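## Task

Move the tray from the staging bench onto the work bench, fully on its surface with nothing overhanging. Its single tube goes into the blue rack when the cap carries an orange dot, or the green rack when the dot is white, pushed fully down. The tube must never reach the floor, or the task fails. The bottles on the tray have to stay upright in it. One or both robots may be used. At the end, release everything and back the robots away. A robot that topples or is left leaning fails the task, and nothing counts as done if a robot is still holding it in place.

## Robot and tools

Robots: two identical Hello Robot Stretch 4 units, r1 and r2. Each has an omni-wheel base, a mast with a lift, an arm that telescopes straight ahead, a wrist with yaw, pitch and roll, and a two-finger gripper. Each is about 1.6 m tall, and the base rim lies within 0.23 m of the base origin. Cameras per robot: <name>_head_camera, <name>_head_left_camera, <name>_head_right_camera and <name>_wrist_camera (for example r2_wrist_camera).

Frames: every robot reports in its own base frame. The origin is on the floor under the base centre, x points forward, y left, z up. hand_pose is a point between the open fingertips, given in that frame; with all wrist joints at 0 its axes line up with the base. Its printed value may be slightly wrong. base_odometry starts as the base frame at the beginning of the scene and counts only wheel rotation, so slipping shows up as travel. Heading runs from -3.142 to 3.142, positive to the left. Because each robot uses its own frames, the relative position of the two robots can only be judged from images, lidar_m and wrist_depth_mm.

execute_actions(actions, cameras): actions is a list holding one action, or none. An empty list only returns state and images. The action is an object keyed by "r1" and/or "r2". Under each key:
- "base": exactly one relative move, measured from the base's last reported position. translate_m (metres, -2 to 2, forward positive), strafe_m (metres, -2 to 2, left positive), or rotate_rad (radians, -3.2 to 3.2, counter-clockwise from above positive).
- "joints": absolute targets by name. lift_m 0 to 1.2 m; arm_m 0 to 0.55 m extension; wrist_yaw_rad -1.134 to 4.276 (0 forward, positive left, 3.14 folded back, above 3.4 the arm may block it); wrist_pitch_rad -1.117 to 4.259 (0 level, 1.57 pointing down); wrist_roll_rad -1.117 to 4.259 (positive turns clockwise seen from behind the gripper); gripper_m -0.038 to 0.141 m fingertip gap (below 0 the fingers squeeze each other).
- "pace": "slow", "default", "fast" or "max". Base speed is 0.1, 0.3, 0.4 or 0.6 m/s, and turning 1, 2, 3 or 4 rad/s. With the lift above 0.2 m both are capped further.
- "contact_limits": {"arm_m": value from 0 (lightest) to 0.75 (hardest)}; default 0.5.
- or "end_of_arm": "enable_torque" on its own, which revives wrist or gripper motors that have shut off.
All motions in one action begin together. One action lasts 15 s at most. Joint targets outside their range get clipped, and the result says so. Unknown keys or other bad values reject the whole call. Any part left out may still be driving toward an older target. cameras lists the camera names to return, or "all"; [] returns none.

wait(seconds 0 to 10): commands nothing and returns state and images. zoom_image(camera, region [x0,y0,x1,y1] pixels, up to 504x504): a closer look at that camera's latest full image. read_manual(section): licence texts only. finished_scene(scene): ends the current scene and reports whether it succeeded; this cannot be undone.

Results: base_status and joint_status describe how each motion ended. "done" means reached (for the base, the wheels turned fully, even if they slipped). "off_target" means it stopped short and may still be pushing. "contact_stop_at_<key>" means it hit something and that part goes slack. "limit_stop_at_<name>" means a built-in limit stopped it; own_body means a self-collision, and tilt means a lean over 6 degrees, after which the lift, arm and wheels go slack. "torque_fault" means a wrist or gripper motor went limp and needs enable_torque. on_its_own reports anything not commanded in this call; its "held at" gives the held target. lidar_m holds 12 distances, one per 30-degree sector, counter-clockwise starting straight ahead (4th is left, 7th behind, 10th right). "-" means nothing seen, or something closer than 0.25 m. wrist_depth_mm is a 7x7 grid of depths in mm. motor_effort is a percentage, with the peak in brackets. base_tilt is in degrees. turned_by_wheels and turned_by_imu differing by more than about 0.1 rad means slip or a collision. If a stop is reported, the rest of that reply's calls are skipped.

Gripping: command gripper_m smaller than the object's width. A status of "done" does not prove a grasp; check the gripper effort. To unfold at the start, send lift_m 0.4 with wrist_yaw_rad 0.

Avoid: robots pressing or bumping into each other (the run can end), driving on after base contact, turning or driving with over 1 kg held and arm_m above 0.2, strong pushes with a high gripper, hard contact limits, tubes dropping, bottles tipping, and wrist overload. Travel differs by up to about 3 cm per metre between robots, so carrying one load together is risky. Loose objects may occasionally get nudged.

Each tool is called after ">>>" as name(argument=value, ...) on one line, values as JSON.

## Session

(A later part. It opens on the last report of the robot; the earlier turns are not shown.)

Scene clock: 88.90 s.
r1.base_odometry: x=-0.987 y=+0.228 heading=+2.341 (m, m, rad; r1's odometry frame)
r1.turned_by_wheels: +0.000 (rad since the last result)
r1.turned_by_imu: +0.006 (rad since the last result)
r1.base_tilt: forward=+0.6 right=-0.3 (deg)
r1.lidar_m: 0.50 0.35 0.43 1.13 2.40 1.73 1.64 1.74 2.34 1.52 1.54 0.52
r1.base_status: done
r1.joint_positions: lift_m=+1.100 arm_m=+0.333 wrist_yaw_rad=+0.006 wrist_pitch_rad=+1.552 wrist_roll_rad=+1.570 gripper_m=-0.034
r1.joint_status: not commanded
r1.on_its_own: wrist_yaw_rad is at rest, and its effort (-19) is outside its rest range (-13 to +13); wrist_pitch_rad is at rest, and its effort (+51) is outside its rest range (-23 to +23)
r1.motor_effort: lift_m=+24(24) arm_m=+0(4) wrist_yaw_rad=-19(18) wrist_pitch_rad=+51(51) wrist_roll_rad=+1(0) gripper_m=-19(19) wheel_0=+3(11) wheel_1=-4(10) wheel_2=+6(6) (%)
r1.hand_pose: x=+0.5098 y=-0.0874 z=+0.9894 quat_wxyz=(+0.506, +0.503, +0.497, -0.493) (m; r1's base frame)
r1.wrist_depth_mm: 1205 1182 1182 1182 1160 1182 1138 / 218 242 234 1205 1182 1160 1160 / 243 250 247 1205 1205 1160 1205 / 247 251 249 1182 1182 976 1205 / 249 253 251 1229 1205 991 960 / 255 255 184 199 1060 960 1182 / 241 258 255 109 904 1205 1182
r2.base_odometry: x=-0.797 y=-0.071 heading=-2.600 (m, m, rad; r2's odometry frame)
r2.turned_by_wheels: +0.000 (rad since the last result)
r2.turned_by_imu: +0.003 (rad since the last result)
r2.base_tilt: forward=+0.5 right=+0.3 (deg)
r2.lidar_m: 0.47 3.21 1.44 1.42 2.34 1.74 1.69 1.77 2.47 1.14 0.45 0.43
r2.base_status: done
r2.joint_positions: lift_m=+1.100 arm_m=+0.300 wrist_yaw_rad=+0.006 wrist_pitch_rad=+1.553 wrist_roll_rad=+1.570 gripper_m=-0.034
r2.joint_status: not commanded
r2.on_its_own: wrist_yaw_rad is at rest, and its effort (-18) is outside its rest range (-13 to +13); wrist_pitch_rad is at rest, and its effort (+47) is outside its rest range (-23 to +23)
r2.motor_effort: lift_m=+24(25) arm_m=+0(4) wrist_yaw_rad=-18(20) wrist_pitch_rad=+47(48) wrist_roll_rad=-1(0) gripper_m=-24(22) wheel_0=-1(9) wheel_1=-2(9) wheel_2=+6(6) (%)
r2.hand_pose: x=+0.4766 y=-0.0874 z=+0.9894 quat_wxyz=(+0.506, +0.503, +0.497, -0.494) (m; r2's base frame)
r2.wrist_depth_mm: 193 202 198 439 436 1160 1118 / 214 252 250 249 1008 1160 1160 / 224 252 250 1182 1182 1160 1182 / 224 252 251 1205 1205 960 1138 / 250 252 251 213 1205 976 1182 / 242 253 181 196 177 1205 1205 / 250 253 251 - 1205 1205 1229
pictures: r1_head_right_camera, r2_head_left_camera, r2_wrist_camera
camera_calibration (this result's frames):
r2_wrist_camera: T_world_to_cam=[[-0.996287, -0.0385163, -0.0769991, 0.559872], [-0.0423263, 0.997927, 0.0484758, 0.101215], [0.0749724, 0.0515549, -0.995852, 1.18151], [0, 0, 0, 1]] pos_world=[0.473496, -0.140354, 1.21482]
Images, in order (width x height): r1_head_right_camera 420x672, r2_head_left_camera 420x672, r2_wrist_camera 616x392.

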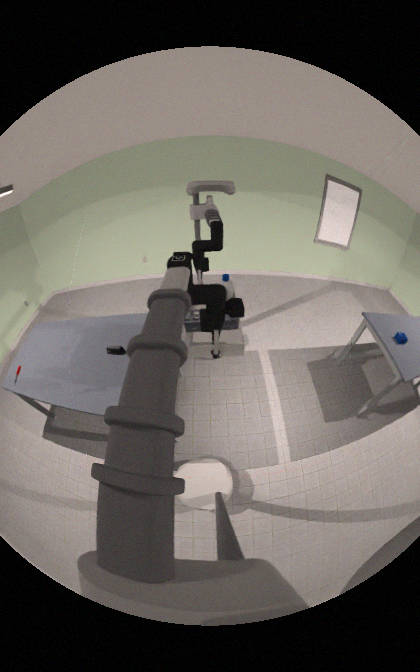

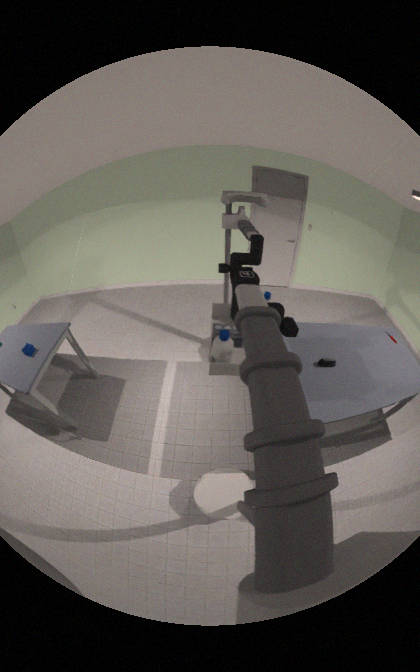

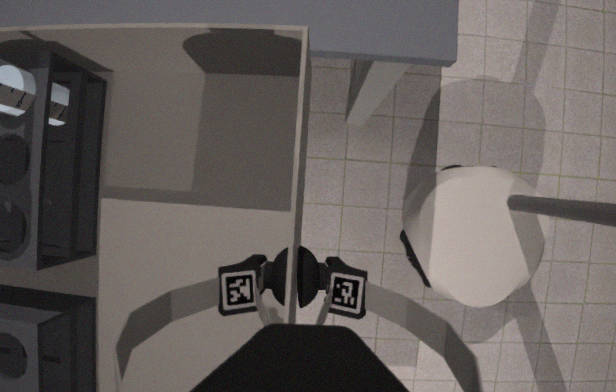

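>>> execute_actions(actions=[{"r1":{"base":{"strafe_m":-1.0},"joints":{"arm_m":0.35,"lift_m":1.17}},"r2":{"base":{"strafe_m":1.02},"joints":{"arm_m":0.317,"lift_m":1.17}}}], cameras=["r1_head_right_camera","r2_wrist_camera","r2_head_left_camera"])

Scene clock: 100.40 s.
r1.base_odometry: x=-0.270 y=+0.925 heading=+2.342 (m, m, rad; r1's odometry frame)
r1.turned_by_wheels: +0.000 (rad since the last result)
r1.turned_by_imu: +0.006 (rad since the last result)
r1.base_tilt: forward=+0.6 right=-0.2 (deg)
r1.lidar_m: 0.52 3.17 1.19 1.24 2.34 1.70 1.65 1.69 2.32 1.38 0.59 0.53
r1.base_status: done
r1.joint_positions: lift_m=+1.170 arm_m=+0.350 wrist_yaw_rad=+0.006 wrist_pitch_rad=+1.552 wrist_roll_rad=+1.570 gripper_m=-0.034
r1.joint_status: all done
r1.on_its_own: wrist_yaw_rad is at rest, and its effort (-17) is outside its rest range (-13 to +13); wrist_pitch_rad is at rest, and its effort (+51) is outside its rest range (-23 to +23)
r1.motor_effort: lift_m=+24(25) arm_m=+0(4) wrist_yaw_rad=-17(18) wrist_pitch_rad=+51(52) wrist_roll_rad=-2(1) gripper_m=-18(20) wheel_0=+4(14) wheel_1=-4(14) wheel_2=+5(5) (%)
r1.hand_pose: x=+0.5269 y=-0.0874 z=+1.0594 quat_wxyz=(+0.506, +0.503, +0.497, -0.494) (m; r1's base frame)
r1.wrist_depth_mm: 1255 1118 1229 1229 1229 1229 1229 / 219 236 235 1229 1255 1229 1255 / 245 248 247 1308 1255 1229 1229 / 247 252 250 1229 1255 1060 1281 / 249 253 251 1255 1281 1060 1042 / 255 255 184 199 1281 1060 1255 / 254 257 256 109 1281 1229 1255
r2.base_odometry: x=-0.271 y=-0.945 heading=-2.600 (m, m, rad; r2's odometry frame)
r2.turned_by_wheels: +0.000 (rad since the last result)
r2.turned_by_imu: +0.002 (rad since the last result)
r2.base_tilt: forward=+0.4 right=+0.3 (deg)
r2.lidar_m: 0.50 0.53 0.51 1.47 2.27 1.73 1.65 1.76 2.44 1.34 1.37 0.53
r2.base_status: done
r2.joint_positions: lift_m=+1.170 arm_m=+0.317 wrist_yaw_rad=+0.006 wrist_pitch_rad=+1.552 wrist_roll_rad=+1.571 gripper_m=-0.034
r2.joint_status: all done
r2.on_its_own: wrist_yaw_rad is at rest, and its effort (-17) is outside its rest range (-13 to +13); wrist_pitch_rad is at rest, and its effort (+49) is outside its rest range (-23 to +23)
r2.motor_effort: lift_m=+24(26) arm_m=+0(5) wrist_yaw_rad=-17(18) wrist_pitch_rad=+49(48) wrist_roll_rad=-3(4) gripper_m=-22(22) wheel_0=-3(12) wheel_1=-3(8) wheel_2=+6(5) (%)
r2.hand_pose: x=+0.4936 y=-0.0874 z=+1.0594 quat_wxyz=(+0.506, +0.503, +0.497, -0.494) (m; r2's base frame)
r2.wrist_depth_mm: 197 200 202 723 1229 1182 1229 / 196 252 252 250 1255 1229 1229 / 224 253 250 250 1229 1229 1205 / 224 253 252 1255 1229 1042 1255 / 252 253 250 251 1255 1042 1255 / 229 253 181 194 177 1255 1229 / 230 252 252 - 1255 1255 1281
pictures: r1_head_right_camera, r2_head_left_camera, r2_wrist_camera
camera_calibration (this result's frames):
r2_wrist_camera: T_world_to_cam=[[-0.996323, -0.0370639, -0.0772491, 0.582649], [-0.0408849, 0.997987, 0.0484832, 0.0978315], [0.0752966, 0.0514632, -0.995832, 1.24977], [0, 0, 0, 1]] pos_world=[0.490403, -0.140356, 1.28482]
Images, in order (width x height): r1_head_right_camera 420x672, r2_head_left_camera 420x672, r2_wrist_camera 616x392.

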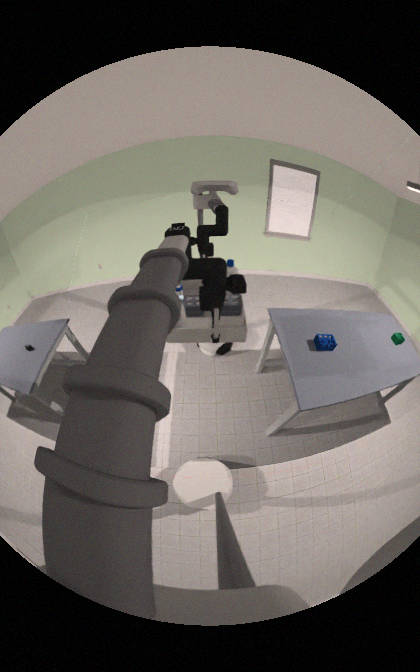

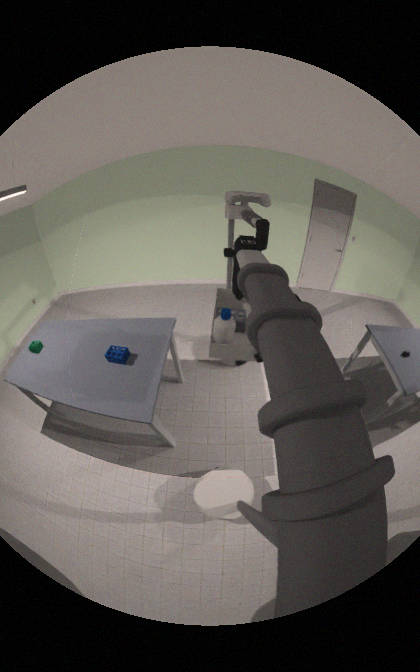

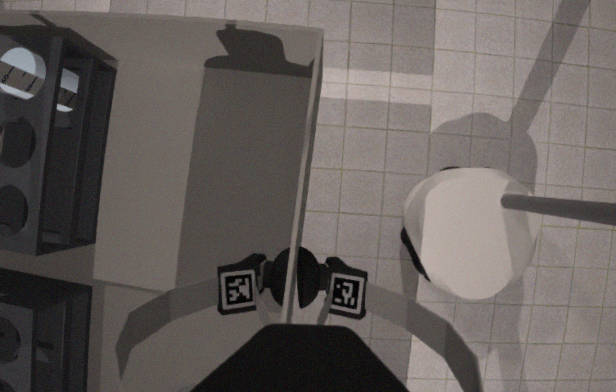

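>>> execute_actions(actions=[{"r1":{"base":{"strafe_m":-0.64}},"r2":{"base":{"strafe_m":0.6}}}], cameras=["r1_head_right_camera","r2_wrist_camera","r2_head_left_camera"])

Scene clock: 110.50 s.
r1.base_odometry: x=+0.188 y=+1.371 heading=+2.342 (m, m, rad; r1's odometry frame)
r1.turned_by_wheels: +0.001 (rad since the last result)
r1.turned_by_imu: +0.007 (rad since the last result)
r1.base_tilt: forward=+0.7 right=-0.3 (deg)
r1.lidar_m: 0.32 0.33 1.88 1.83 2.35 1.70 1.65 1.72 2.34 1.34 0.46 0.33
r1.base_status: done
r1.joint_positions: lift_m=+1.170 arm_m=+0.350 wrist_yaw_rad=+0.010 wrist_pitch_rad=+1.543 wrist_roll_rad=+1.570 gripper_m=-0.035
r1.joint_status: not commanded
r1.on_its_own: wrist_yaw_rad is at rest, and its effort (-29) is outside its rest range (-13 to +13); wrist_pitch_rad is at rest, and its effort (+77) is outside its rest range (-23 to +23)
r1.motor_effort: lift_m=+24(24) arm_m=-2(3) wrist_yaw_rad=-29(29) wrist_pitch_rad=+77(77) wrist_roll_rad=+1(1) gripper_m=-19(18) wheel_0=+5(10) wheel_1=-4(11) wheel_2=+11(11) (%)
r1.hand_pose: x=+0.5302 y=-0.0873 z=+1.0594 quat_wxyz=(+0.510, +0.504, +0.496, -0.490) (m; r1's base frame)
r1.wrist_depth_mm: 530 525 521 517 508 1229 1205 / 236 241 234 521 512 1229 1255 / 243 246 245 517 512 1255 1229 / 246 249 246 525 517 1025 1255 / 249 252 249 521 517 1025 1042 / 256 253 179 198 517 1042 1255 / 254 257 255 109 521 1281 1229
r2.base_odometry: x=+0.038 y=-1.459 heading=-2.599 (m, m, rad; r2's odometry frame)
r2.turned_by_wheels: +0.001 (rad since the last result)
r2.turned_by_imu: +0.001 (rad since the last result)
r2.base_tilt: forward=+0.5 right=+0.3 (deg)
r2.lidar_m: 0.34 0.37 0.51 3.30 2.30 1.68 1.64 1.73 2.42 1.94 1.99 0.35
r2.base_status: done
r2.joint_positions: lift_m=+1.170 arm_m=+0.317 wrist_yaw_rad=+0.010 wrist_pitch_rad=+1.543 wrist_roll_rad=+1.570 gripper_m=-0.034
r2.joint_status: not commanded
r2.on_its_own: wrist_yaw_rad is at rest, and its effort (-28) is outside its rest range (-13 to +13); wrist_pitch_rad is at rest, and its effort (+75) is outside its rest range (-23 to +23)
r2.motor_effort: lift_m=+24(24) arm_m=-2(2) wrist_yaw_rad=-28(31) wrist_pitch_rad=+75(76) wrist_roll_rad=-1(3) gripper_m=-21(22) wheel_0=+1(11) wheel_1=-3(6) wheel_2=+10(10) (%)
r2.hand_pose: x=+0.4971 y=-0.0873 z=+1.0594 quat_wxyz=(+0.510, +0.504, +0.496, -0.490) (m; r2's base frame)
r2.wrist_depth_mm: 198 198 196 1229 1229 1229 1229 / 225 252 249 512 1255 1255 1205 / 225 252 250 512 508 1229 1229 / 229 252 250 517 517 1060 1229 / 231 252 248 248 517 1042 1229 / 248 252 180 185 517 1229 1255 / 230 252 251 - 530 1255 1255
pictures: r1_head_right_camera, r2_head_left_camera, r2_wrist_camera
camera_calibration (this result's frames):
r2_wrist_camera: T_world_to_cam=[[-0.995336, -0.042736, -0.0864853, 0.594924], [-0.0470209, 0.997734, 0.0481294, 0.101317], [0.0842325, 0.0519715, -0.99509, 1.24438], [0, 0, 0, 1]] pos_world=[0.492095, -0.140335, 1.28485]
Images, in order (width x height): r1_head_right_camera 420x672, r2_head_left_camera 420x672, r2_wrist_camera 616x392.

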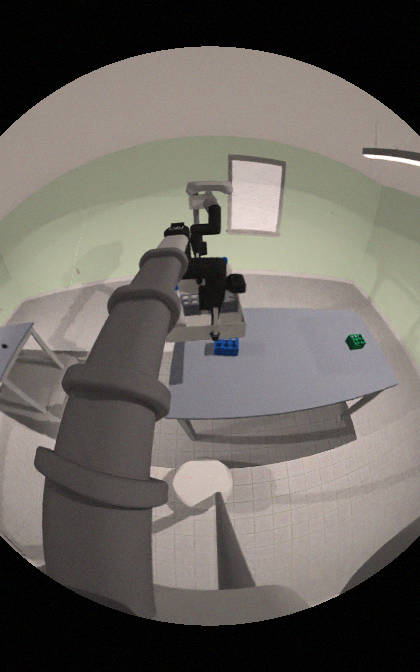

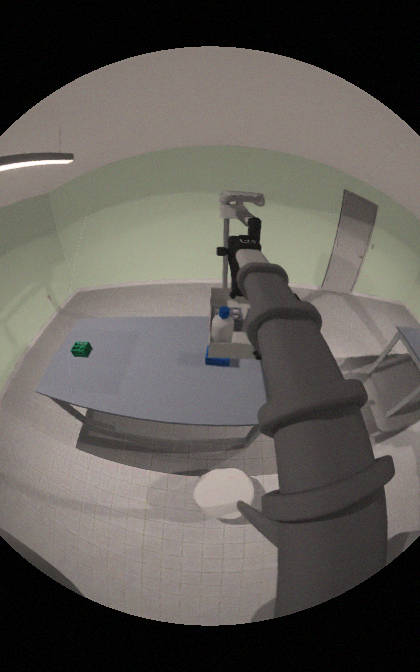

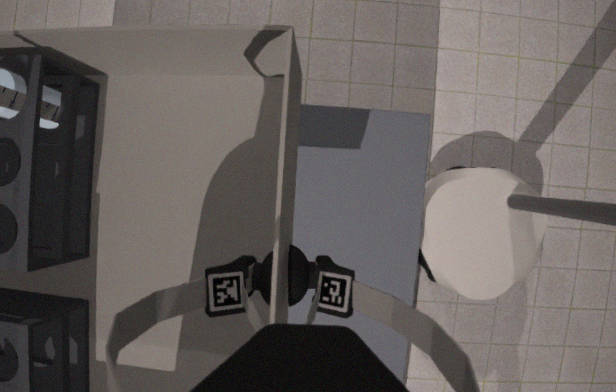

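Tension is real. Same table height.

>>> execute_actions(actions=[{"r1":{"joints":{"arm_m":0.375},"pace":"slow"},"r2":{"joints":{"arm_m":0.342},"pace":"slow"}}], cameras=[])

>>> execute_actions(actions=[{"r1":{"base":{"strafe_m":-0.41},"joints":{"arm_m":0.383}},"r2":{"base":{"strafe_m":0.4},"joints":{"arm_m":0.35}}}], cameras=["r1_head_right_camera","r2_wrist_camera","r2_head_left_camera"])

Scene clock: 118.17 s.
r1.base_odometry: x=+0.188 y=+1.371 heading=+2.342 (m, m, rad; r1's odometry frame)
r1.turned_by_wheels: +0.000 (rad since the last result)
r1.turned_by_imu: +0.001 (rad since the last result)
r1.base_tilt: forward=+0.6 right=-0.3 (deg)
r1.lidar_m: 0.29 0.31 1.87 1.85 2.41 1.71 1.62 1.70 2.37 1.38 0.48 0.33
r1.base_status: not commanded
r1.joint_positions: lift_m=+1.170 arm_m=+0.374 wrist_yaw_rad=+0.003 wrist_pitch_rad=+1.562 wrist_roll_rad=+1.570 gripper_m=-0.034
r1.joint_status: all done
r1.motor_effort: lift_m=+24(24) arm_m=+3(4) wrist_yaw_rad=-10(30) wrist_pitch_rad=+22(77) wrist_roll_rad=+1(1) gripper_m=-17(19) wheel_0=+5(5) wheel_1=-4(4) wheel_2=+10(11) (%)
r1.hand_pose: x=+0.5481 y=-0.0874 z=+1.0593 quat_wxyz=(+0.503, +0.501, +0.499, -0.497) (m; r1's base frame)
r1.wrist_depth_mm: 521 517 521 517 512 1229 1229 / 218 225 228 521 517 1229 1255 / 242 247 247 512 517 1281 1229 / 247 251 250 521 521 1042 1255 / 249 253 253 252 517 1060 1042 / 250 255 183 200 185 1060 1255 / 238 258 257 109 525 1281 1255
r2.base_odometry: x=+0.038 y=-1.459 heading=-2.599 (m, m, rad; r2's odometry frame)
r2.turned_by_wheels: +0.000 (rad since the last result)
r2.turned_by_imu: -0.001 (rad since the last result)
r2.base_tilt: forward=+0.4 right=+0.3 (deg)
r2.lidar_m: 0.33 0.36 0.52 3.31 2.28 1.66 1.65 1.74 2.43 1.97 2.01 0.37
r2.base_status: not commanded
r2.joint_positions: lift_m=+1.170 arm_m=+0.341 wrist_yaw_rad=+0.003 wrist_pitch_rad=+1.562 wrist_roll_rad=+1.570 gripper_m=-0.034
r2.joint_status: all done
r2.motor_effort: lift_m=+25(24) arm_m=+4(3) wrist_yaw_rad=-12(31) wrist_pitch_rad=+20(75) wrist_roll_rad=+0(1) gripper_m=-23(21) wheel_0=+1(1) wheel_1=-3(3) wheel_2=+8(11) (%)
r2.hand_pose: x=+0.5151 y=-0.0874 z=+1.0593 quat_wxyz=(+0.503, +0.501, +0.499, -0.497) (m; r2's base frame)
r2.wrist_depth_mm: 199 202 196 1255 1229 1229 1229 / 209 252 251 252 1229 1205 1229 / 224 253 251 252 512 1229 1229 / 224 253 252 251 517 1042 1255 / 224 253 251 250 517 1060 1255 / 238 254 182 196 178 1308 1281 / 237 252 251 - 521 1281 1255
pictures: none
No camera images: the call's "cameras" was empty. Leave "cameras" out to get every camera's image.

Scene clock: 120.87 s.
r1.base_odometry: x=+0.482 y=+1.657 heading=+2.343 (m, m, rad; r1's odometry frame)
r1.turned_by_wheels: +0.000 (rad since the last result)
r1.turned_by_imu: +0.001 (rad since the last result)
r1.base_tilt: forward=+0.7 right=-0.1 (deg)
r1.lidar_m: 0.32 0.32 0.46 2.24 2.36 1.72 1.62 1.71 2.34 2.98 0.47 0.32
r1.base_status: done
r1.joint_positions: lift_m=+1.170 arm_m=+0.383 wrist_yaw_rad=+0.004 wrist_pitch_rad=+1.562 wrist_roll_rad=+1.569 gripper_m=-0.034
r1.joint_status: all done
r1.motor_effort: lift_m=+24(24) arm_m=+3(5) wrist_yaw_rad=-11(11) wrist_pitch_rad=+23(23) wrist_roll_rad=+2(2) gripper_m=-17(18) wheel_0=+6(16) wheel_1=-4(9) wheel_2=+2(10) (%)
r1.hand_pose: x=+0.5563 y=-0.0874 z=+1.0593 quat_wxyz=(+0.503, +0.501, +0.499, -0.497) (m; r1's base frame)
r1.wrist_depth_mm: 521 517 512 517 512 1229 1229 / 245 220 224 512 521 1255 1229 / 242 248 247 517 517 1255 1229 / 245 251 251 525 517 1060 1281 / 247 252 253 253 521 1060 1060 / 250 256 185 201 184 1060 1281 / 238 258 259 109 521 1281 1281
r2.base_odometry: x=+0.245 y=-1.802 heading=-2.599 (m, m, rad; r2's odometry frame)
r2.turned_by_wheels: +0.000 (rad since the last result)
r2.turned_by_imu: +0.001 (rad since the last result)
r2.base_tilt: forward=+0.5 right=+0.3 (deg)
r2.lidar_m: 0.34 0.38 0.53 2.90 2.26 1.66 1.62 1.74 2.42 2.33 0.48 0.35
r2.base_status: done
r2.joint_positions: lift_m=+1.170 arm_m=+0.349 wrist_yaw_rad=+0.004 wrist_pitch_rad=+1.562 wrist_roll_rad=+1.570 gripper_m=-0.034
r2.joint_status: all done
r2.motor_effort: lift_m=+24(24) arm_m=+3(5) wrist_yaw_rad=-9(10) wrist_pitch_rad=+21(22) wrist_roll_rad=+1(0) gripper_m=-21(23) wheel_0=+2(9) wheel_1=+0(10) wheel_2=+3(7) (%)
r2.hand_pose: x=+0.5233 y=-0.0874 z=+1.0593 quat_wxyz=(+0.503, +0.501, +0.499, -0.497) (m; r2's base frame)
r2.wrist_depth_mm: 193 325 202 504 504 1229 1229 / 211 253 252 251 508 1205 1229 / 224 253 253 252 512 1255 1229 / 225 252 253 253 517 1060 1229 / 224 254 252 242 521 1025 1255 / 249 252 182 197 178 1281 1281 / 236 252 251 - 525 1281 1255
pictures: r1_head_right_camera, r2_head_left_camera, r2_wrist_camera
camera_calibration (this result's frames):
r2_wrist_camera: T_world_to_cam=[[-0.997035, -0.0362924, -0.0678461, 0.602673], [-0.0396492, 0.998021, 0.0488028, 0.0980847], [0.0659407, 0.0513481, -0.996501, 1.2531], [0, 0, 0, 1]] pos_world=[0.522145, -0.140362, 1.28481]
Images, in order (width x height): r1_head_right_camera 420x672, r2_head_left_camera 420x672, r2_wrist_camera 616x392.

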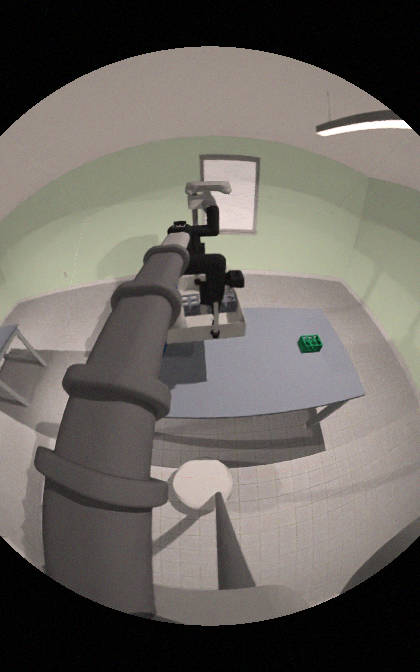

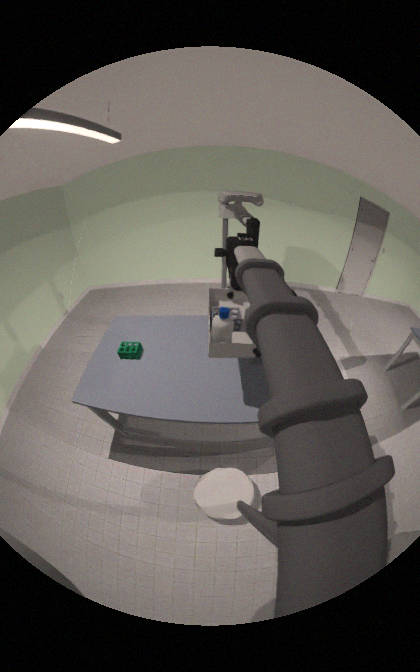

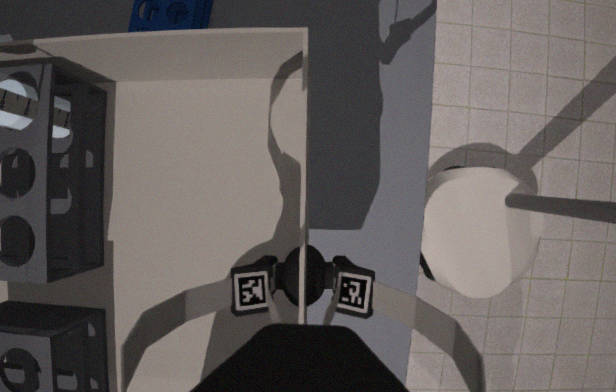

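Clear; a bit more space while lowering.

>>> execute_actions(actions=[{"r1":{"base":{"strafe_m":-0.1},"joints":{"lift_m":0.925,"arm_m":0.387},"pace":"slow"},"r2":{"base":{"strafe_m":0.1},"joints":{"lift_m":0.925,"arm_m":0.354},"pace":"slow"}}], cameras=[])

>>> execute_actions(actions=[{"r1":{"joints":{"lift_m":0.91},"pace":"slow"},"r2":{"joints":{"lift_m":0.91},"pace":"slow"}}], cameras=[])

>>> execute_actions(actions=[{"r1":{"joints":{"gripper_m":0.05}},"r2":{"joints":{"gripper_m":0.05}}}], cameras=[])

>>> execute_actions(actions=[{"r1":{"joints":{"lift_m":1.12}},"r2":{"joints":{"lift_m":1.12}}}], cameras=[])

>>> execute_actions(actions=[{"r1":{"base":{"translate_m":-0.7},"joints":{"arm_m":0}},"r2":{"base":{"strafe_m":-0.1},"joints":{"arm_m":0.5}}}], cameras=["r2_wrist_camera","r1_head_camera"])

Scene clock: 137.97 s.
r1.base_odometry: x=+0.553 y=+1.726 heading=+2.343 (m, m, rad; r1's odometry frame)
r1.turned_by_wheels: +0.000 (rad since the last result)
r1.turned_by_imu: +0.002 (rad since the last result)
r1.base_tilt: forward=+0.6 right=-0.3 (deg)
r1.lidar_m: 0.32 0.34 0.47 2.34 2.36 1.68 1.63 1.69 2.32 2.89 0.49 0.35
r1.base_status: done
r1.joint_positions: lift_m=+0.925 arm_m=+0.386 wrist_yaw_rad=+0.003 wrist_pitch_rad=+1.564 wrist_roll_rad=+1.569 gripper_m=-0.034
r1.joint_status: all done
r1.motor_effort: lift_m=+20(24) arm_m=+4(4) wrist_yaw_rad=-8(11) wrist_pitch_rad=+17(23) wrist_roll_rad=+2(1) gripper_m=-21(20) wheel_0=+7(10) wheel_1=-5(8) wheel_2=+1(2) (%)
r1.hand_pose: x=+0.5596 y=-0.0874 z=+0.8147 quat_wxyz=(+0.503, +0.501, +0.499, -0.497) (m; r1's base frame)
r1.wrist_depth_mm: 276 276 276 274 273 274 273 / 246 219 223 276 276 274 273 / 243 248 249 276 276 274 276 / 245 250 250 276 278 276 277 / 247 253 254 254 279 278 278 / 230 256 184 202 185 278 277 / 238 257 259 109 279 279 278
r2.base_odometry: x=+0.296 y=-1.888 heading=-2.599 (m, m, rad; r2's odometry frame)
r2.turned_by_wheels: +0.000 (rad since the last result)
r2.turned_by_imu: +0.000 (rad since the last result)
r2.base_tilt: forward=+0.4 right=+0.3 (deg)
r2.lidar_m: 0.34 0.39 0.56 2.81 2.27 1.62 1.63 1.72 2.38 2.43 0.49 0.37
r2.base_status: done
r2.joint_positions: lift_m=+0.925 arm_m=+0.353 wrist_yaw_rad=+0.003 wrist_pitch_rad=+1.564 wrist_roll_rad=+1.570 gripper_m=-0.034
r2.joint_status: all done
r2.motor_effort: lift_m=+20(25) arm_m=+3(3) wrist_yaw_rad=-8(9) wrist_pitch_rad=+16(21) wrist_roll_rad=+1(1) gripper_m=-23(22) wheel_0=-3(6) wheel_1=+2(6) wheel_2=+3(1) (%)
r2.hand_pose: x=+0.5266 y=-0.0874 z=+0.8147 quat_wxyz=(+0.503, +0.501, +0.499, -0.497) (m; r2's base frame)
r2.wrist_depth_mm: 193 235 235 266 267 265 976 / 210 253 252 252 267 267 1008 / 225 253 253 253 271 270 1008 / 226 254 251 250 274 271 798 / 224 253 253 211 273 274 809 / 248 254 180 198 178 276 809 / 224 253 251 - 277 276 1025
pictures: none
No camera images: the call's "cameras" was empty. Leave "cameras" out to get every camera's image.

Scene clock: 138.80 s.
r1.base_odometry: x=+0.553 y=+1.726 heading=+2.343 (m, m, rad; r1's odometry frame)
r1.turned_by_wheels: +0.000 (rad since the last result)
r1.turned_by_imu: +0.000 (rad since the last result)
r1.base_tilt: forward=+0.6 right=-0.2 (deg)
r1.lidar_m: 0.29 0.31 0.47 2.35 2.37 1.72 1.62 1.72 2.35 2.88 0.48 0.35
r1.base_status: not commanded
r1.joint_positions: lift_m=+0.910 arm_m=+0.386 wrist_yaw_rad=+0.003 wrist_pitch_rad=+1.564 wrist_roll_rad=+1.569 gripper_m=-0.034
r1.joint_status: all done
r1.motor_effort: lift_m=+19(21) arm_m=+4(3) wrist_yaw_rad=-9(9) wrist_pitch_rad=+17(17) wrist_roll_rad=+2(2) gripper_m=-19(20) wheel_0=+7(7) wheel_1=-5(5) wheel_2=+1(1) (%)
r1.hand_pose: x=+0.5596 y=-0.0874 z=+0.7997 quat_wxyz=(+0.503, +0.501, +0.499, -0.497) (m; r1's base frame)
r1.wrist_depth_mm: 262 262 262 260 260 260 258 / 242 217 221 262 259 260 260 / 245 249 249 262 262 262 262 / 245 252 251 262 263 262 262 / 248 254 254 253 264 263 263 / 232 256 185 202 185 264 264 / 241 257 257 109 266 265 263
r2.base_odometry: x=+0.296 y=-1.888 heading=-2.599 (m, m, rad; r2's odometry frame)
r2.turned_by_wheels: +0.000 (rad since the last result)
r2.turned_by_imu: +0.000 (rad since the last result)
r2.base_tilt: forward=+0.4 right=+0.3 (deg)
r2.lidar_m: 0.36 0.37 0.54 2.82 2.24 1.66 1.63 1.72 2.38 2.45 0.51 0.36
r2.base_status: not commanded
r2.joint_positions: lift_m=+0.910 arm_m=+0.353 wrist_yaw_rad=+0.003 wrist_pitch_rad=+1.564 wrist_roll_rad=+1.570 gripper_m=-0.034
r2.joint_status: all done
r2.motor_effort: lift_m=+20(21) arm_m=+3(4) wrist_yaw_rad=-10(9) wrist_pitch_rad=+16(17) wrist_roll_rad=+1(1) gripper_m=-22(23) wheel_0=-3(3) wheel_1=+2(2) wheel_2=+3(3) (%)
r2.hand_pose: x=+0.5266 y=-0.0874 z=+0.7997 quat_wxyz=(+0.503, +0.501, +0.499, -0.497) (m; r2's base frame)
r2.wrist_depth_mm: 192 227 201 252 253 250 976 / 210 251 250 249 254 252 976 / 223 252 251 251 254 254 991 / 223 253 252 251 257 256 798 / 224 253 251 211 259 258 788 / 247 252 180 198 177 262 820 / 211 252 253 - 262 262 1025
pictures: none
No camera images: the call's "cameras" was empty. Leave "cameras" out to get every camera's image.

Scene clock: 140.33 s.
r1.base_odometry: x=+0.553 y=+1.726 heading=+2.343 (m, m, rad; r1's odometry frame)
r1.turned_by_wheels: +0.000 (rad since the last result)
r1.turned_by_imu: +0.000 (rad since the last result)
r1.base_tilt: forward=+0.6 right=-0.2 (deg)
r1.lidar_m: 0.31 0.34 0.48 2.34 2.36 1.73 1.63 1.70 2.33 2.89 0.50 0.35
r1.base_status: not commanded
r1.joint_positions: lift_m=+0.910 arm_m=+0.386 wrist_yaw_rad=+0.000 wrist_pitch_rad=+1.569 wrist_roll_rad=+1.570 gripper_m=+0.050
r1.joint_status: all done
r1.motor_effort: lift_m=+19(19) arm_m=+3(3) wrist_yaw_rad=-1(9) wrist_pitch_rad=+1(20) wrist_roll_rad=+1(2) gripper_m=-4(19) wheel_0=+6(7) wheel_1=-5(5) wheel_2=+1(1) (%)
r1.hand_pose: x=+0.5578 y=-0.0874 z=+0.7997 quat_wxyz=(+0.501, +0.500, +0.500, -0.499) (m; r1's base frame)
r1.wrist_depth_mm: 260 263 260 260 262 262 262 / 262 236 243 263 260 262 263 / 238 260 262 263 264 263 263 / 238 263 262 263 264 264 264 / 237 262 262 264 264 264 265 / 235 265 198 264 199 266 265 / 247 264 264 109 265 266 265
r2.base_odometry: x=+0.296 y=-1.888 heading=-2.599 (m, m, rad; r2's odometry frame)
r2.turned_by_wheels: +0.000 (rad since the last result)
r2.turned_by_imu: +0.000 (rad since the last result)
r2.base_tilt: forward=+0.4 right=+0.3 (deg)
r2.lidar_m: 0.35 0.38 0.54 2.81 2.27 1.63 1.62 1.72 2.41 2.43 0.50 0.36
r2.base_status: not commanded
r2.joint_positions: lift_m=+0.910 arm_m=+0.353 wrist_yaw_rad=+0.001 wrist_pitch_rad=+1.569 wrist_roll_rad=+1.570 gripper_m=+0.050
r2.joint_status: all done
r2.motor_effort: lift_m=+20(20) arm_m=+4(3) wrist_yaw_rad=-2(10) wrist_pitch_rad=+0(19) wrist_roll_rad=+1(1) gripper_m=-4(25) wheel_0=-3(3) wheel_1=+2(2) wheel_2=+3(3) (%)
r2.hand_pose: x=+0.5248 y=-0.0874 z=+0.7997 quat_wxyz=(+0.501, +0.500, +0.500, -0.499) (m; r2's base frame)
r2.wrist_depth_mm: 255 254 226 254 255 253 976 / 206 255 255 256 255 255 1008 / 226 256 256 257 257 256 976 / 229 258 257 258 259 258 809 / 230 260 257 262 260 260 798 / 249 260 260 259 191 262 809 / 232 258 262 - 263 263 1042
pictures: none
No camera images: the call's "cameras" was empty. Leave "cameras" out to get every camera's image.

Scene clock: 142.30 s.
r1.base_odometry: x=+0.553 y=+1.726 heading=+2.343 (m, m, rad; r1's odometry frame)
r1.turned_by_wheels: +0.000 (rad since the last result)
r1.turned_by_imu: +0.001 (rad since the last result)
r1.base_tilt: forward=+0.6 right=-0.2 (deg)
r1.lidar_m: 0.32 0.33 0.49 2.32 2.38 1.72 1.61 1.72 2.37 2.89 0.48 0.34
r1.base_status: not commanded
r1.joint_positions: lift_m=+1.120 arm_m=+0.386 wrist_yaw_rad=+0.000 wrist_pitch_rad=+1.570 wrist_roll_rad=+1.570 gripper_m=+0.050
r1.joint_status: all done
r1.motor_effort: lift_m=+21(22) arm_m=+2(4) wrist_yaw_rad=-1(1) wrist_pitch_rad=+1(1) wrist_roll_rad=+2(1) gripper_m=-2(2) wheel_0=+6(6) wheel_1=-5(4) wheel_2=+1(1) (%)
r1.hand_pose: x=+0.5578 y=-0.0874 z=+1.0095 quat_wxyz=(+0.501, +0.500, +0.500, -0.499) (m; r1's base frame)
r1.wrist_depth_mm: 466 469 466 469 466 469 1182 / 469 473 473 473 473 473 1182 / 469 439 466 466 469 473 1205 / 462 410 469 473 473 1008 1229 / 469 445 473 473 469 991 1025 / 473 436 198 469 199 1025 1182 / 473 413 469 109 473 1229 1229
r2.base_odometry: x=+0.296 y=-1.888 heading=-2.599 (m, m, rad; r2's odometry frame)
r2.turned_by_wheels: +0.000 (rad since the last result)
r2.turned_by_imu: +0.000 (rad since the last result)
r2.base_tilt: forward=+0.4 right=+0.3 (deg)
r2.lidar_m: 0.35 0.37 0.56 2.81 2.27 1.66 1.62 1.70 2.41 2.44 0.49 0.36
r2.base_status: not commanded
r2.joint_positions: lift_m=+1.120 arm_m=+0.353 wrist_yaw_rad=+0.001 wrist_pitch_rad=+1.570 wrist_roll_rad=+1.570 gripper_m=+0.050
r2.joint_status: all done
r2.motor_effort: lift_m=+22(17) arm_m=+3(3) wrist_yaw_rad=+2(0) wrist_pitch_rad=-1(0) wrist_roll_rad=+1(1) gripper_m=-3(3) wheel_0=-2(3) wheel_1=+2(2) wheel_2=+3(3) (%)
r2.hand_pose: x=+0.5247 y=-0.0874 z=+1.0095 quat_wxyz=(+0.501, +0.500, +0.500, -0.499) (m; r2's base frame)
r2.wrist_depth_mm: 462 462 459 459 452 1160 1182 / 462 462 462 459 459 1205 1182 / 402 404 459 466 459 1205 1160 / 469 439 466 469 466 1008 1205 / 469 473 469 469 473 1008 1205 / 473 418 355 469 191 1205 1229 / 439 418 427 - 477 1255 1205
pictures: none
No camera images: the call's "cameras" was empty. Leave "cameras" out to get every camera's image.

Scene clock: 146.10 s.
r1.base_odometry: x=+1.041 y=+1.225 heading=+2.342 (m, m, rad; r1's odometry frame)
r1.turned_by_wheels: -0.001 (rad since the last result)
r1.turned_by_imu: +0.000 (rad since the last result)
r1.base_tilt: forward=+0.6 right=-0.3 (deg)
r1.lidar_m: 1.00 1.06 2.54 3.87 1.38 0.99 0.93 0.93 1.36 2.89 2.99 1.08
r1.base_status: done
r1.joint_positions: lift_m=+1.120 arm_m=+0.001 wrist_yaw_rad=+0.000 wrist_pitch_rad=+1.570 wrist_roll_rad=+1.570 gripper_m=+0.050
r1.joint_status: all done
r1.motor_effort: lift_m=+21(21) arm_m=-4(6) wrist_yaw_rad=-1(1) wrist_pitch_rad=-1(0) wrist_roll_rad=+0(0) gripper_m=-4(4) wheel_0=-6(18) wheel_1=-3(8) wheel_2=+3(12) (%)
r1.hand_pose: x=+0.1718 y=-0.0874 z=+1.0096 quat_wxyz=(+0.500, +0.500, +0.500, -0.500) (m; r1's base frame)
r1.wrist_depth_mm: 1255 1229 1229 1182 1205 1205 1229 / 1255 1205 1205 1229 1205 1205 1205 / 1205 1229 1205 1229 1205 1255 1205 / 1182 1229 1255 1205 1008 1205 1205 / 1205 1255 1229 1008 1008 1229 355 / 1229 1255 198 1205 200 1229 1182 / 1255 1205 1229 109 1229 1229 1229
r2.base_odometry: x=+0.245 y=-1.802 heading=-2.598 (m, m, rad; r2's odometry frame)
r2.turned_by_wheels: +0.000 (rad since the last result)
r2.turned_by_imu: -0.001 (rad since the last result)
r2.base_tilt: forward=+0.4 right=+0.3 (deg)
r2.lidar_m: 0.34 0.38 0.54 2.91 2.28 1.65 1.62 1.72 2.42 2.36 0.51 0.37
r2.base_status: done
r2.joint_positions: lift_m=+1.120 arm_m=+0.499 wrist_yaw_rad=+0.000 wrist_pitch_rad=+1.570 wrist_roll_rad=+1.570 gripper_m=+0.050
r2.joint_status: all done
r2.motor_effort: lift_m=+22(22) arm_m=+5(8) wrist_yaw_rad=-2(0) wrist_pitch_rad=-2(0) wrist_roll_rad=+0(0) gripper_m=-4(5) wheel_0=+2(10) wheel_1=+1(7) wheel_2=+0(3) (%)
r2.hand_pose: x=+0.6703 y=-0.0874 z=+1.0095 quat_wxyz=(+0.501, +0.500, +0.500, -0.499) (m; r2's base frame)
r2.wrist_depth_mm: 459 462 462 452 459 459 1205 / 466 462 462 462 459 459 1205 / 473 466 462 466 466 466 1182 / 466 469 466 466 462 469 1008 / 473 336 466 462 449 466 991 / 477 469 410 407 191 469 1229 / 477 430 480 - 469 473 1229
pictures: r1_head_camera, r2_wrist_camera
camera_calibration (this result's frames):
r2_wrist_camera: T_world_to_cam=[[-0.997658, -0.0328939, -0.0599752, 0.73867], [-0.035861, 0.998151, 0.049086, 0.103541], [0.0582497, 0.0511218, -0.996992, 1.19941], [0, 0, 0, 1]] pos_world=[0.670788, -0.140368, 1.23502]
Images, in order (width x height): r1_head_camera 420x560, r2_wrist_camera 616x392.

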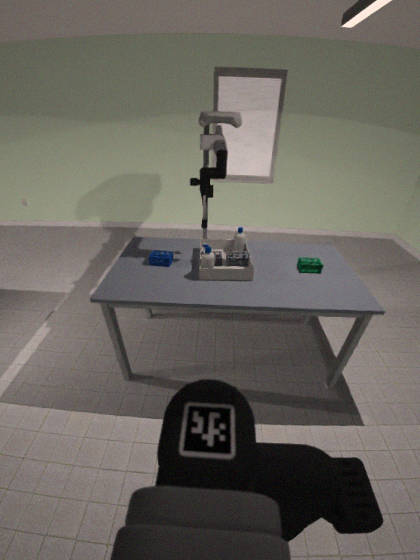

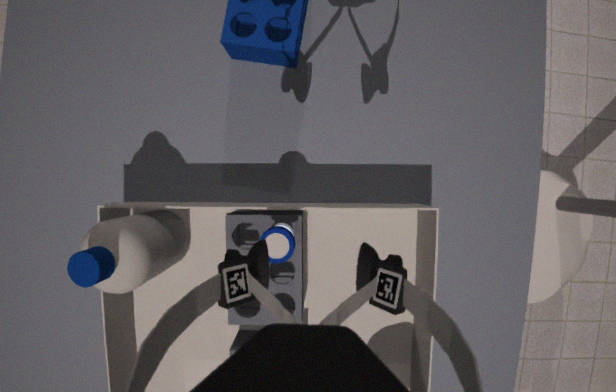

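>>> execute_actions(actions=[{"r2":{"base":{"strafe_m":0.012},"joints":{"arm_m":0.53,"lift_m":1.03,"gripper_m":0.06}}}], cameras=["r2_wrist_camera"])

>>> execute_actions(actions=[{"r2":{"joints":{"lift_m":0.985},"pace":"slow"}}], cameras=["r2_wrist_camera","r1_head_camera"])

Scene clock: 157.07 s.
r1.base_odometry: x=+1.041 y=+1.225 heading=+2.342 (m, m, rad; r1's odometry frame)
r1.turned_by_wheels: +0.000 (rad since the last result)
r1.turned_by_imu: +0.002 (rad since the last result)
r1.base_tilt: forward=+0.6 right=-0.3 (deg)
r1.lidar_m: 1.02 1.06 2.56 3.89 1.33 0.98 0.92 0.97 1.35 2.89 3.00 1.08
r1.base_status: not commanded
r1.joint_positions: lift_m=+1.120 arm_m=+0.001 wrist_yaw_rad=+0.000 wrist_pitch_rad=+1.570 wrist_roll_rad=+1.570 gripper_m=+0.050
r1.joint_status: not commanded
r1.motor_effort: lift_m=+21(21) arm_m=-5(4) wrist_yaw_rad=+0(0) wrist_pitch_rad=-1(1) wrist_roll_rad=+0(1) gripper_m=-4(2) wheel_0=-6(6) wheel_1=-3(4) wheel_2=+3(3) (%)
r1.hand_pose: x=+0.1718 y=-0.0874 z=+1.0096 quat_wxyz=(+0.500, +0.500, +0.500, -0.500) (m; r1's base frame)
r1.wrist_depth_mm: 1182 1229 1229 1205 1205 1182 1205 / 1205 1205 1205 1182 1205 1182 1205 / 1205 1205 1229 1229 1205 1205 1205 / 1229 1205 1229 1205 1008 1229 1229 / 1229 1205 1255 1042 1025 1229 353 / 1205 1229 199 1205 200 1205 1229 / 1229 1205 1229 109 1205 1205 1205
r2.base_odometry: x=+0.251 y=-1.812 heading=-2.598 (m, m, rad; r2's odometry frame)
r2.turned_by_wheels: +0.000 (rad since the last result)
r2.turned_by_imu: -0.001 (rad since the last result)
r2.base_tilt: forward=+0.4 right=+0.3 (deg)
r2.lidar_m: 0.35 0.38 0.53 2.90 2.30 1.65 1.62 1.71 2.40 2.36 0.50 0.37
r2.base_status: done
r2.joint_positions: lift_m=+1.030 arm_m=+0.529 wrist_yaw_rad=+0.000 wrist_pitch_rad=+1.570 wrist_roll_rad=+1.570 gripper_m=+0.060
r2.joint_status: all done
r2.motor_effort: lift_m=+17(25) arm_m=+5(8) wrist_yaw_rad=-2(1) wrist_pitch_rad=-2(2) wrist_roll_rad=+1(0) gripper_m=-2(3) wheel_0=-2(7) wheel_1=+1(8) wheel_2=+0(0) (%)
r2.hand_pose: x=+0.7003 y=-0.0874 z=+0.9199 quat_wxyz=(+0.501, +0.500, +0.500, -0.499) (m; r2's base frame)
r2.wrist_depth_mm: 377 368 373 373 370 370 370 / 377 375 373 373 375 373 373 / 379 377 377 375 377 373 375 / 382 379 377 379 377 377 377 / 238 256 373 319 377 377 379 / 241 332 324 320 196 370 382 / 387 347 384 - 384 330 384
pictures: r2_wrist_camera
camera_calibration (this result's frames):
r2_wrist_camera: T_world_to_cam=[[-0.997659, -0.0328796, -0.0599674, 0.76322], [-0.0358463, 0.998151, 0.0490863, 0.109006], [0.0582425, 0.051121, -0.996993, 1.10831], [0, 0, 0, 1]] pos_world=[0.70079, -0.140368, 1.1454]
Images, in order (width x height): r2_wrist_camera 616x392.

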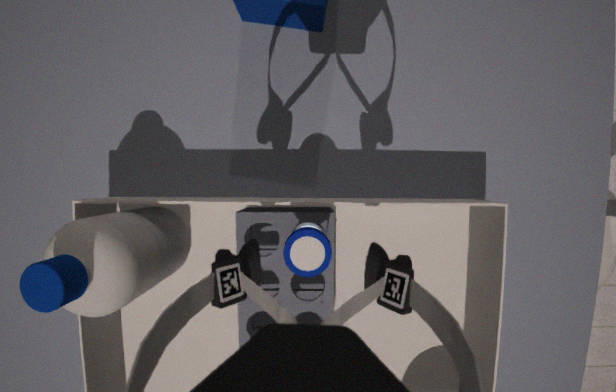

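Scene clock: 158.30 s.
r1.base_odometry: x=+1.041 y=+1.225 heading=+2.342 (m, m, rad; r1's odometry frame)
r1.turned_by_wheels: +0.000 (rad since the last result)
r1.turned_by_imu: +0.000 (rad since the last result)
r1.base_tilt: forward=+0.5 right=-0.2 (deg)
r1.lidar_m: 1.01 1.07 2.57 3.88 1.39 0.99 0.93 1.00 1.35 2.88 2.97 1.07
r1.base_status: not commanded
r1.joint_positions: lift_m=+1.120 arm_m=+0.001 wrist_yaw_rad=+0.000 wrist_pitch_rad=+1.570 wrist_roll_rad=+1.570 gripper_m=+0.050
r1.joint_status: not commanded
r1.motor_effort: lift_m=+21(21) arm_m=-5(5) wrist_yaw_rad=+1(0) wrist_pitch_rad=-1(1) wrist_roll_rad=+1(1) gripper_m=-3(3) wheel_0=-6(6) wheel_1=-3(4) wheel_2=+3(3) (%)
r1.hand_pose: x=+0.1718 y=-0.0874 z=+1.0096 quat_wxyz=(+0.500, +0.500, +0.500, -0.500) (m; r1's base frame)
r1.wrist_depth_mm: 1205 1205 1229 1229 1205 1205 1182 / 1205 1205 1229 1182 1205 1182 1205 / 1205 1229 1229 1229 1205 1229 1229 / 1205 1205 1205 1205 1008 1229 1205 / 1229 1205 1255 1008 1025 1229 353 / 1229 1229 198 1255 200 1229 1255 / 1229 1255 1229 109 1229 1182 1229
r2.base_odometry: x=+0.251 y=-1.812 heading=-2.598 (m, m, rad; r2's odometry frame)
r2.turned_by_wheels: +0.000 (rad since the last result)
r2.turned_by_imu: +0.000 (rad since the last result)
r2.base_tilt: forward=+0.4 right=+0.3 (deg)
r2.lidar_m: 0.35 0.39 0.54 2.89 2.25 1.66 1.62 1.71 2.42 2.33 0.51 0.36
r2.base_status: not commanded
r2.joint_positions: lift_m=+0.985 arm_m=+0.529 wrist_yaw_rad=+0.000 wrist_pitch_rad=+1.570 wrist_roll_rad=+1.570 gripper_m=+0.060
r2.joint_status: all done
r2.motor_effort: lift_m=+17(18) arm_m=+5(5) wrist_yaw_rad=-3(2) wrist_pitch_rad=-1(1) wrist_roll_rad=+0(1) gripper_m=-2(2) wheel_0=-2(2) wheel_1=+1(1) wheel_2=+0(0) (%)
r2.hand_pose: x=+0.7003 y=-0.0874 z=+0.8749 quat_wxyz=(+0.501, +0.500, +0.500, -0.499) (m; r2's base frame)
r2.wrist_depth_mm: 329 329 329 329 327 327 324 / 330 332 330 329 329 327 325 / 332 334 334 330 330 330 330 / 334 334 334 334 330 330 332 / 197 257 330 272 332 332 334 / 195 332 277 213 196 314 336 / 291 342 342 - 336 287 340
pictures: r1_head_camera, r2_wrist_camera
camera_calibration (this result's frames):
r2_wrist_camera: T_world_to_cam=[[-0.997659, -0.0328793, -0.0599674, 0.760524], [-0.0358461, 0.998151, 0.0490863, 0.111213], [0.0582426, 0.051121, -0.996993, 1.06347], [0, 0, 0, 1]] pos_world=[0.700791, -0.140368, 1.10042]
Images, in order (width x height): r1_head_camera 420x560, r2_wrist_camera 616x392.

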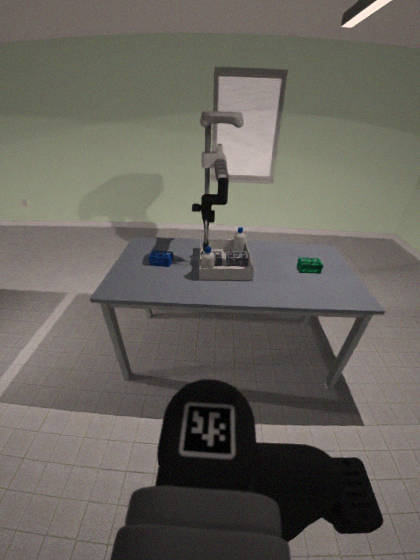

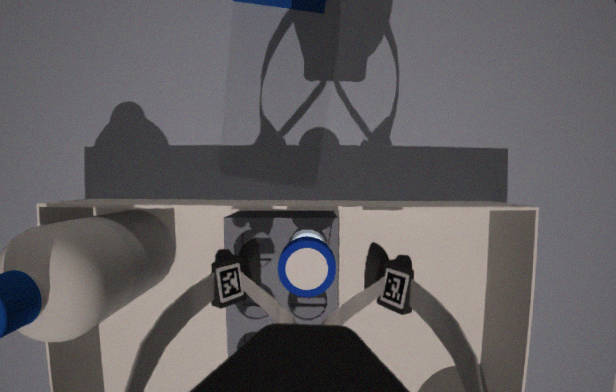

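>>> execute_actions(actions=[{"r2":{"joints":{"lift_m":0.98,"arm_m":0.533,"gripper_m":0.005}}}], cameras=[])

>>> execute_actions(actions=[{"r2":{"joints":{"lift_m":1.17},"pace":"slow"}}], cameras=[])

>>> execute_actions(actions=[{"r2":{"base":{"strafe_m":0.75}}}], cameras=["r2_wrist_camera","r1_head_camera"])

Scene clock: 171.20 s.
r1.base_odometry: x=+1.041 y=+1.225 heading=+2.342 (m, m, rad; r1's odometry frame)
r1.turned_by_wheels: +0.000 (rad since the last result)
r1.turned_by_imu: +0.002 (rad since the last result)
r1.base_tilt: forward=+0.5 right=-0.2 (deg)
r1.lidar_m: 1.00 1.06 2.57 3.88 1.36 0.97 0.91 0.99 1.37 2.88 3.02 1.06
r1.base_status: not commanded
r1.joint_positions: lift_m=+1.120 arm_m=+0.001 wrist_yaw_rad=+0.000 wrist_pitch_rad=+1.570 wrist_roll_rad=+1.570 gripper_m=+0.050
r1.joint_status: not commanded
r1.motor_effort: lift_m=+21(21) arm_m=-4(4) wrist_yaw_rad=+1(0) wrist_pitch_rad=-1(1) wrist_roll_rad=+1(1) gripper_m=-1(1) wheel_0=-6(6) wheel_1=-4(4) wheel_2=+3(3) (%)
r1.hand_pose: x=+0.1718 y=-0.0874 z=+1.0096 quat_wxyz=(+0.500, +0.500, +0.500, -0.500) (m; r1's base frame)
r1.wrist_depth_mm: 1205 1205 1205 1182 1182 1205 1205 / 1229 1205 1229 1205 1205 1205 1205 / 1205 1205 1205 1229 1229 1205 1205 / 1229 1205 1205 1229 1008 1229 1229 / 1205 1205 1205 1008 1025 1205 353 / 1205 1205 198 1229 199 1229 1255 / 1229 1205 1205 109 1229 1255 1229
r2.base_odometry: x=+0.251 y=-1.812 heading=-2.598 (m, m, rad; r2's odometry frame)
r2.turned_by_wheels: +0.000 (rad since the last result)
r2.turned_by_imu: -0.001 (rad since the last result)
r2.base_tilt: forward=+0.4 right=+0.3 (deg)
r2.lidar_m: 0.35 0.39 0.54 2.89 2.25 1.67 1.64 1.72 2.40 2.37 0.50 0.37
r2.base_status: not commanded
r2.joint_positions: lift_m=+0.980 arm_m=+0.532 wrist_yaw_rad=+0.000 wrist_pitch_rad=+1.570 wrist_roll_rad=+1.570 gripper_m=+0.005
r2.joint_status: all done
r2.motor_effort: lift_m=+17(21) arm_m=+5(5) wrist_yaw_rad=+2(0) wrist_pitch_rad=-1(2) wrist_roll_rad=+0(1) gripper_m=-18(17) wheel_0=-2(2) wheel_1=+1(1) wheel_2=+0(0) (%)
r2.hand_pose: x=+0.7033 y=-0.0874 z=+0.8699 quat_wxyz=(+0.501, +0.500, +0.500, -0.499) (m; r2's base frame)
r2.wrist_depth_mm: 324 322 325 322 320 320 319 / 327 325 327 325 322 324 324 / 327 329 327 327 329 327 324 / 330 330 329 329 327 327 325 / 193 253 329 206 327 327 330 / 189 226 186 199 186 314 330 / 286 334 334 - 330 301 332
pictures: none
No camera images: the call's "cameras" was empty. Leave "cameras" out to get every camera's image.

Scene clock: 173.50 s.
r1.base_odometry: x=+1.041 y=+1.225 heading=+2.342 (m, m, rad; r1's odometry frame)
r1.turned_by_wheels: +0.000 (rad since the last result)
r1.turned_by_imu: +0.001 (rad since the last result)
r1.base_tilt: forward=+0.5 right=-0.3 (deg)
r1.lidar_m: 0.99 1.07 2.56 3.89 1.36 0.96 0.92 0.97 1.35 2.89 2.96 1.06
r1.base_status: not commanded
r1.joint_positions: lift_m=+1.120 arm_m=+0.001 wrist_yaw_rad=+0.000 wrist_pitch_rad=+1.570 wrist_roll_rad=+1.570 gripper_m=+0.050
r1.joint_status: not commanded
r1.motor_effort: lift_m=+21(21) arm_m=-5(4) wrist_yaw_rad=-1(1) wrist_pitch_rad=-1(1) wrist_roll_rad=+0(1) gripper_m=-3(2) wheel_0=-6(6) wheel_1=-4(4) wheel_2=+3(3) (%)
r1.hand_pose: x=+0.1718 y=-0.0874 z=+1.0096 quat_wxyz=(+0.500, +0.500, +0.500, -0.500) (m; r1's base frame)
r1.wrist_depth_mm: 1229 1182 1182 1182 1205 1229 1229 / 1205 1229 1205 1229 1205 1182 1229 / 1205 1229 1255 1229 1229 1229 1205 / 1205 1229 1205 1229 1008 1229 1160 / 1205 1229 1205 1008 1025 1205 353 / 1205 1229 198 1229 199 1229 1205 / 1229 1255 1229 109 1255 1205 1205
r2.base_odometry: x=+0.251 y=-1.812 heading=-2.598 (m, m, rad; r2's odometry frame)
r2.turned_by_wheels: +0.000 (rad since the last result)
r2.turned_by_imu: +0.000 (rad since the last result)
r2.base_tilt: forward=+0.4 right=+0.3 (deg)
r2.lidar_m: 0.35 0.36 0.54 2.89 2.28 1.65 1.60 1.72 2.42 2.34 0.50 0.37
r2.base_status: not commanded
r2.joint_positions: lift_m=+1.170 arm_m=+0.532 wrist_yaw_rad=+0.000 wrist_pitch_rad=+1.570 wrist_roll_rad=+1.570 gripper_m=+0.005
r2.joint_status: all done
r2.motor_effort: lift_m=+22(21) arm_m=+5(5) wrist_yaw_rad=+0(1) wrist_pitch_rad=-2(1) wrist_roll_rad=+1(1) gripper_m=-17(17) wheel_0=-2(2) wheel_1=+1(1) wheel_2=+0(0) (%)
r2.hand_pose: x=+0.7033 y=-0.0874 z=+1.0595 quat_wxyz=(+0.501, +0.500, +0.500, -0.499) (m; r2's base frame)
r2.wrist_depth_mm: 508 508 504 477 508 508 1229 / 508 517 512 508 512 512 1255 / 521 517 512 512 512 508 1255 / 525 512 517 517 512 512 1025 / 525 525 517 207 517 517 1060 / 525 525 186 199 186 525 1281 / 535 512 530 - 488 521 1255
pictures: none
No camera images: the call's "cameras" was empty. Leave "cameras" out to get every camera's image.

Scene clock: 177.33 s.
r1.base_odometry: x=+1.041 y=+1.225 heading=+2.342 (m, m, rad; r1's odometry frame)
r1.turned_by_wheels: +0.000 (rad since the last result)
r1.turned_by_imu: +0.001 (rad since the last result)
r1.base_tilt: forward=+0.7 right=-0.3 (deg)
r1.lidar_m: 1.00 1.06 2.57 3.86 1.36 0.97 0.93 0.95 1.34 2.87 3.00 1.06
r1.base_status: not commanded
r1.joint_positions: lift_m=+1.120 arm_m=+0.001 wrist_yaw_rad=+0.000 wrist_pitch_rad=+1.570 wrist_roll_rad=+1.570 gripper_m=+0.050
r1.joint_status: not commanded
r1.motor_effort: lift_m=+21(21) arm_m=-5(4) wrist_yaw_rad=+0(0) wrist_pitch_rad=-1(1) wrist_roll_rad=+1(1) gripper_m=-2(3) wheel_0=-6(6) wheel_1=-3(4) wheel_2=+3(3) (%)
r1.hand_pose: x=+0.1718 y=-0.0874 z=+1.0096 quat_wxyz=(+0.500, +0.500, +0.500, -0.500) (m; r1's base frame)
r1.wrist_depth_mm: 1205 1205 1205 1205 1205 1205 1205 / 1205 1205 1229 1205 1229 1229 1182 / 1205 1229 1229 1182 1205 1229 1205 / 1229 1229 1255 1229 1008 1229 1182 / 1205 1205 1229 1008 1008 1229 353 / 1205 1229 198 1205 200 1255 1205 / 1229 1229 1205 109 1229 1229 1205
r2.base_odometry: x=+0.638 y=-2.454 heading=-2.599 (m, m, rad; r2's odometry frame)
r2.turned_by_wheels: +0.000 (rad since the last result)
r2.turned_by_imu: +0.001 (rad since the last result)
r2.base_tilt: forward=+0.3 right=+0.3 (deg)
r2.lidar_m: 0.38 0.39 2.20 2.14 2.24 1.66 1.60 1.69 2.36 1.36 0.54 0.39
r2.base_status: done
r2.joint_positions: lift_m=+1.170 arm_m=+0.532 wrist_yaw_rad=+0.000 wrist_pitch_rad=+1.570 wrist_roll_rad=+1.570 gripper_m=+0.005
r2.joint_status: not commanded
r2.motor_effort: lift_m=+22(22) arm_m=+5(5) wrist_yaw_rad=+2(3) wrist_pitch_rad=-1(2) wrist_roll_rad=+0(0) gripper_m=-16(16) wheel_0=-2(11) wheel_1=+0(8) wheel_2=+0(0) (%)
r2.hand_pose: x=+0.7033 y=-0.0874 z=+1.0595 quat_wxyz=(+0.501, +0.500, +0.500, -0.499) (m; r2's base frame)
r2.wrist_depth_mm: 512 517 512 504 504 504 1229 / 512 512 512 512 508 508 1229 / 517 517 517 512 508 512 1229 / 521 521 517 517 517 517 1060 / 521 521 521 206 517 517 1060 / 525 525 186 199 187 517 1308 / 1308 1308 1308 - 525 1308 1255
pictures: r1_head_camera, r2_wrist_camera
camera_calibration (this result's frames):
r2_wrist_camera: T_world_to_cam=[[-0.997659, -0.0328791, -0.0599674, 0.774593], [-0.0358458, 0.998151, 0.0490863, 0.10226], [0.0582426, 0.0511209, -0.996993, 1.24732], [0, 0, 0, 1]] pos_world=[0.703798, -0.140368, 1.285]
Images, in order (width x height): r1_head_camera 420x560, r2_wrist_camera 616x392.

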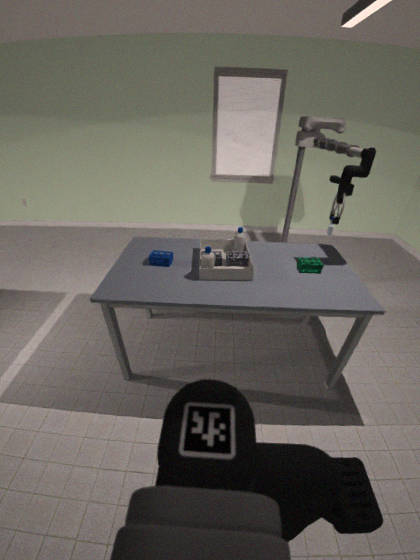

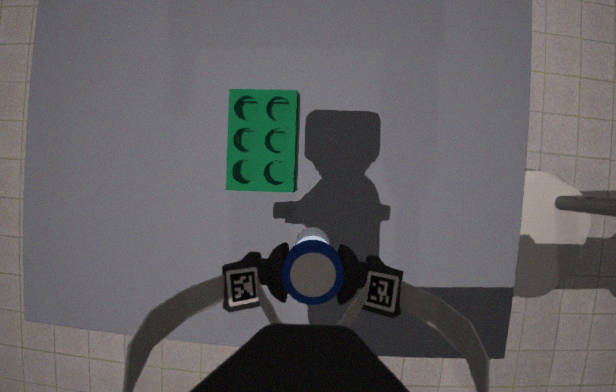

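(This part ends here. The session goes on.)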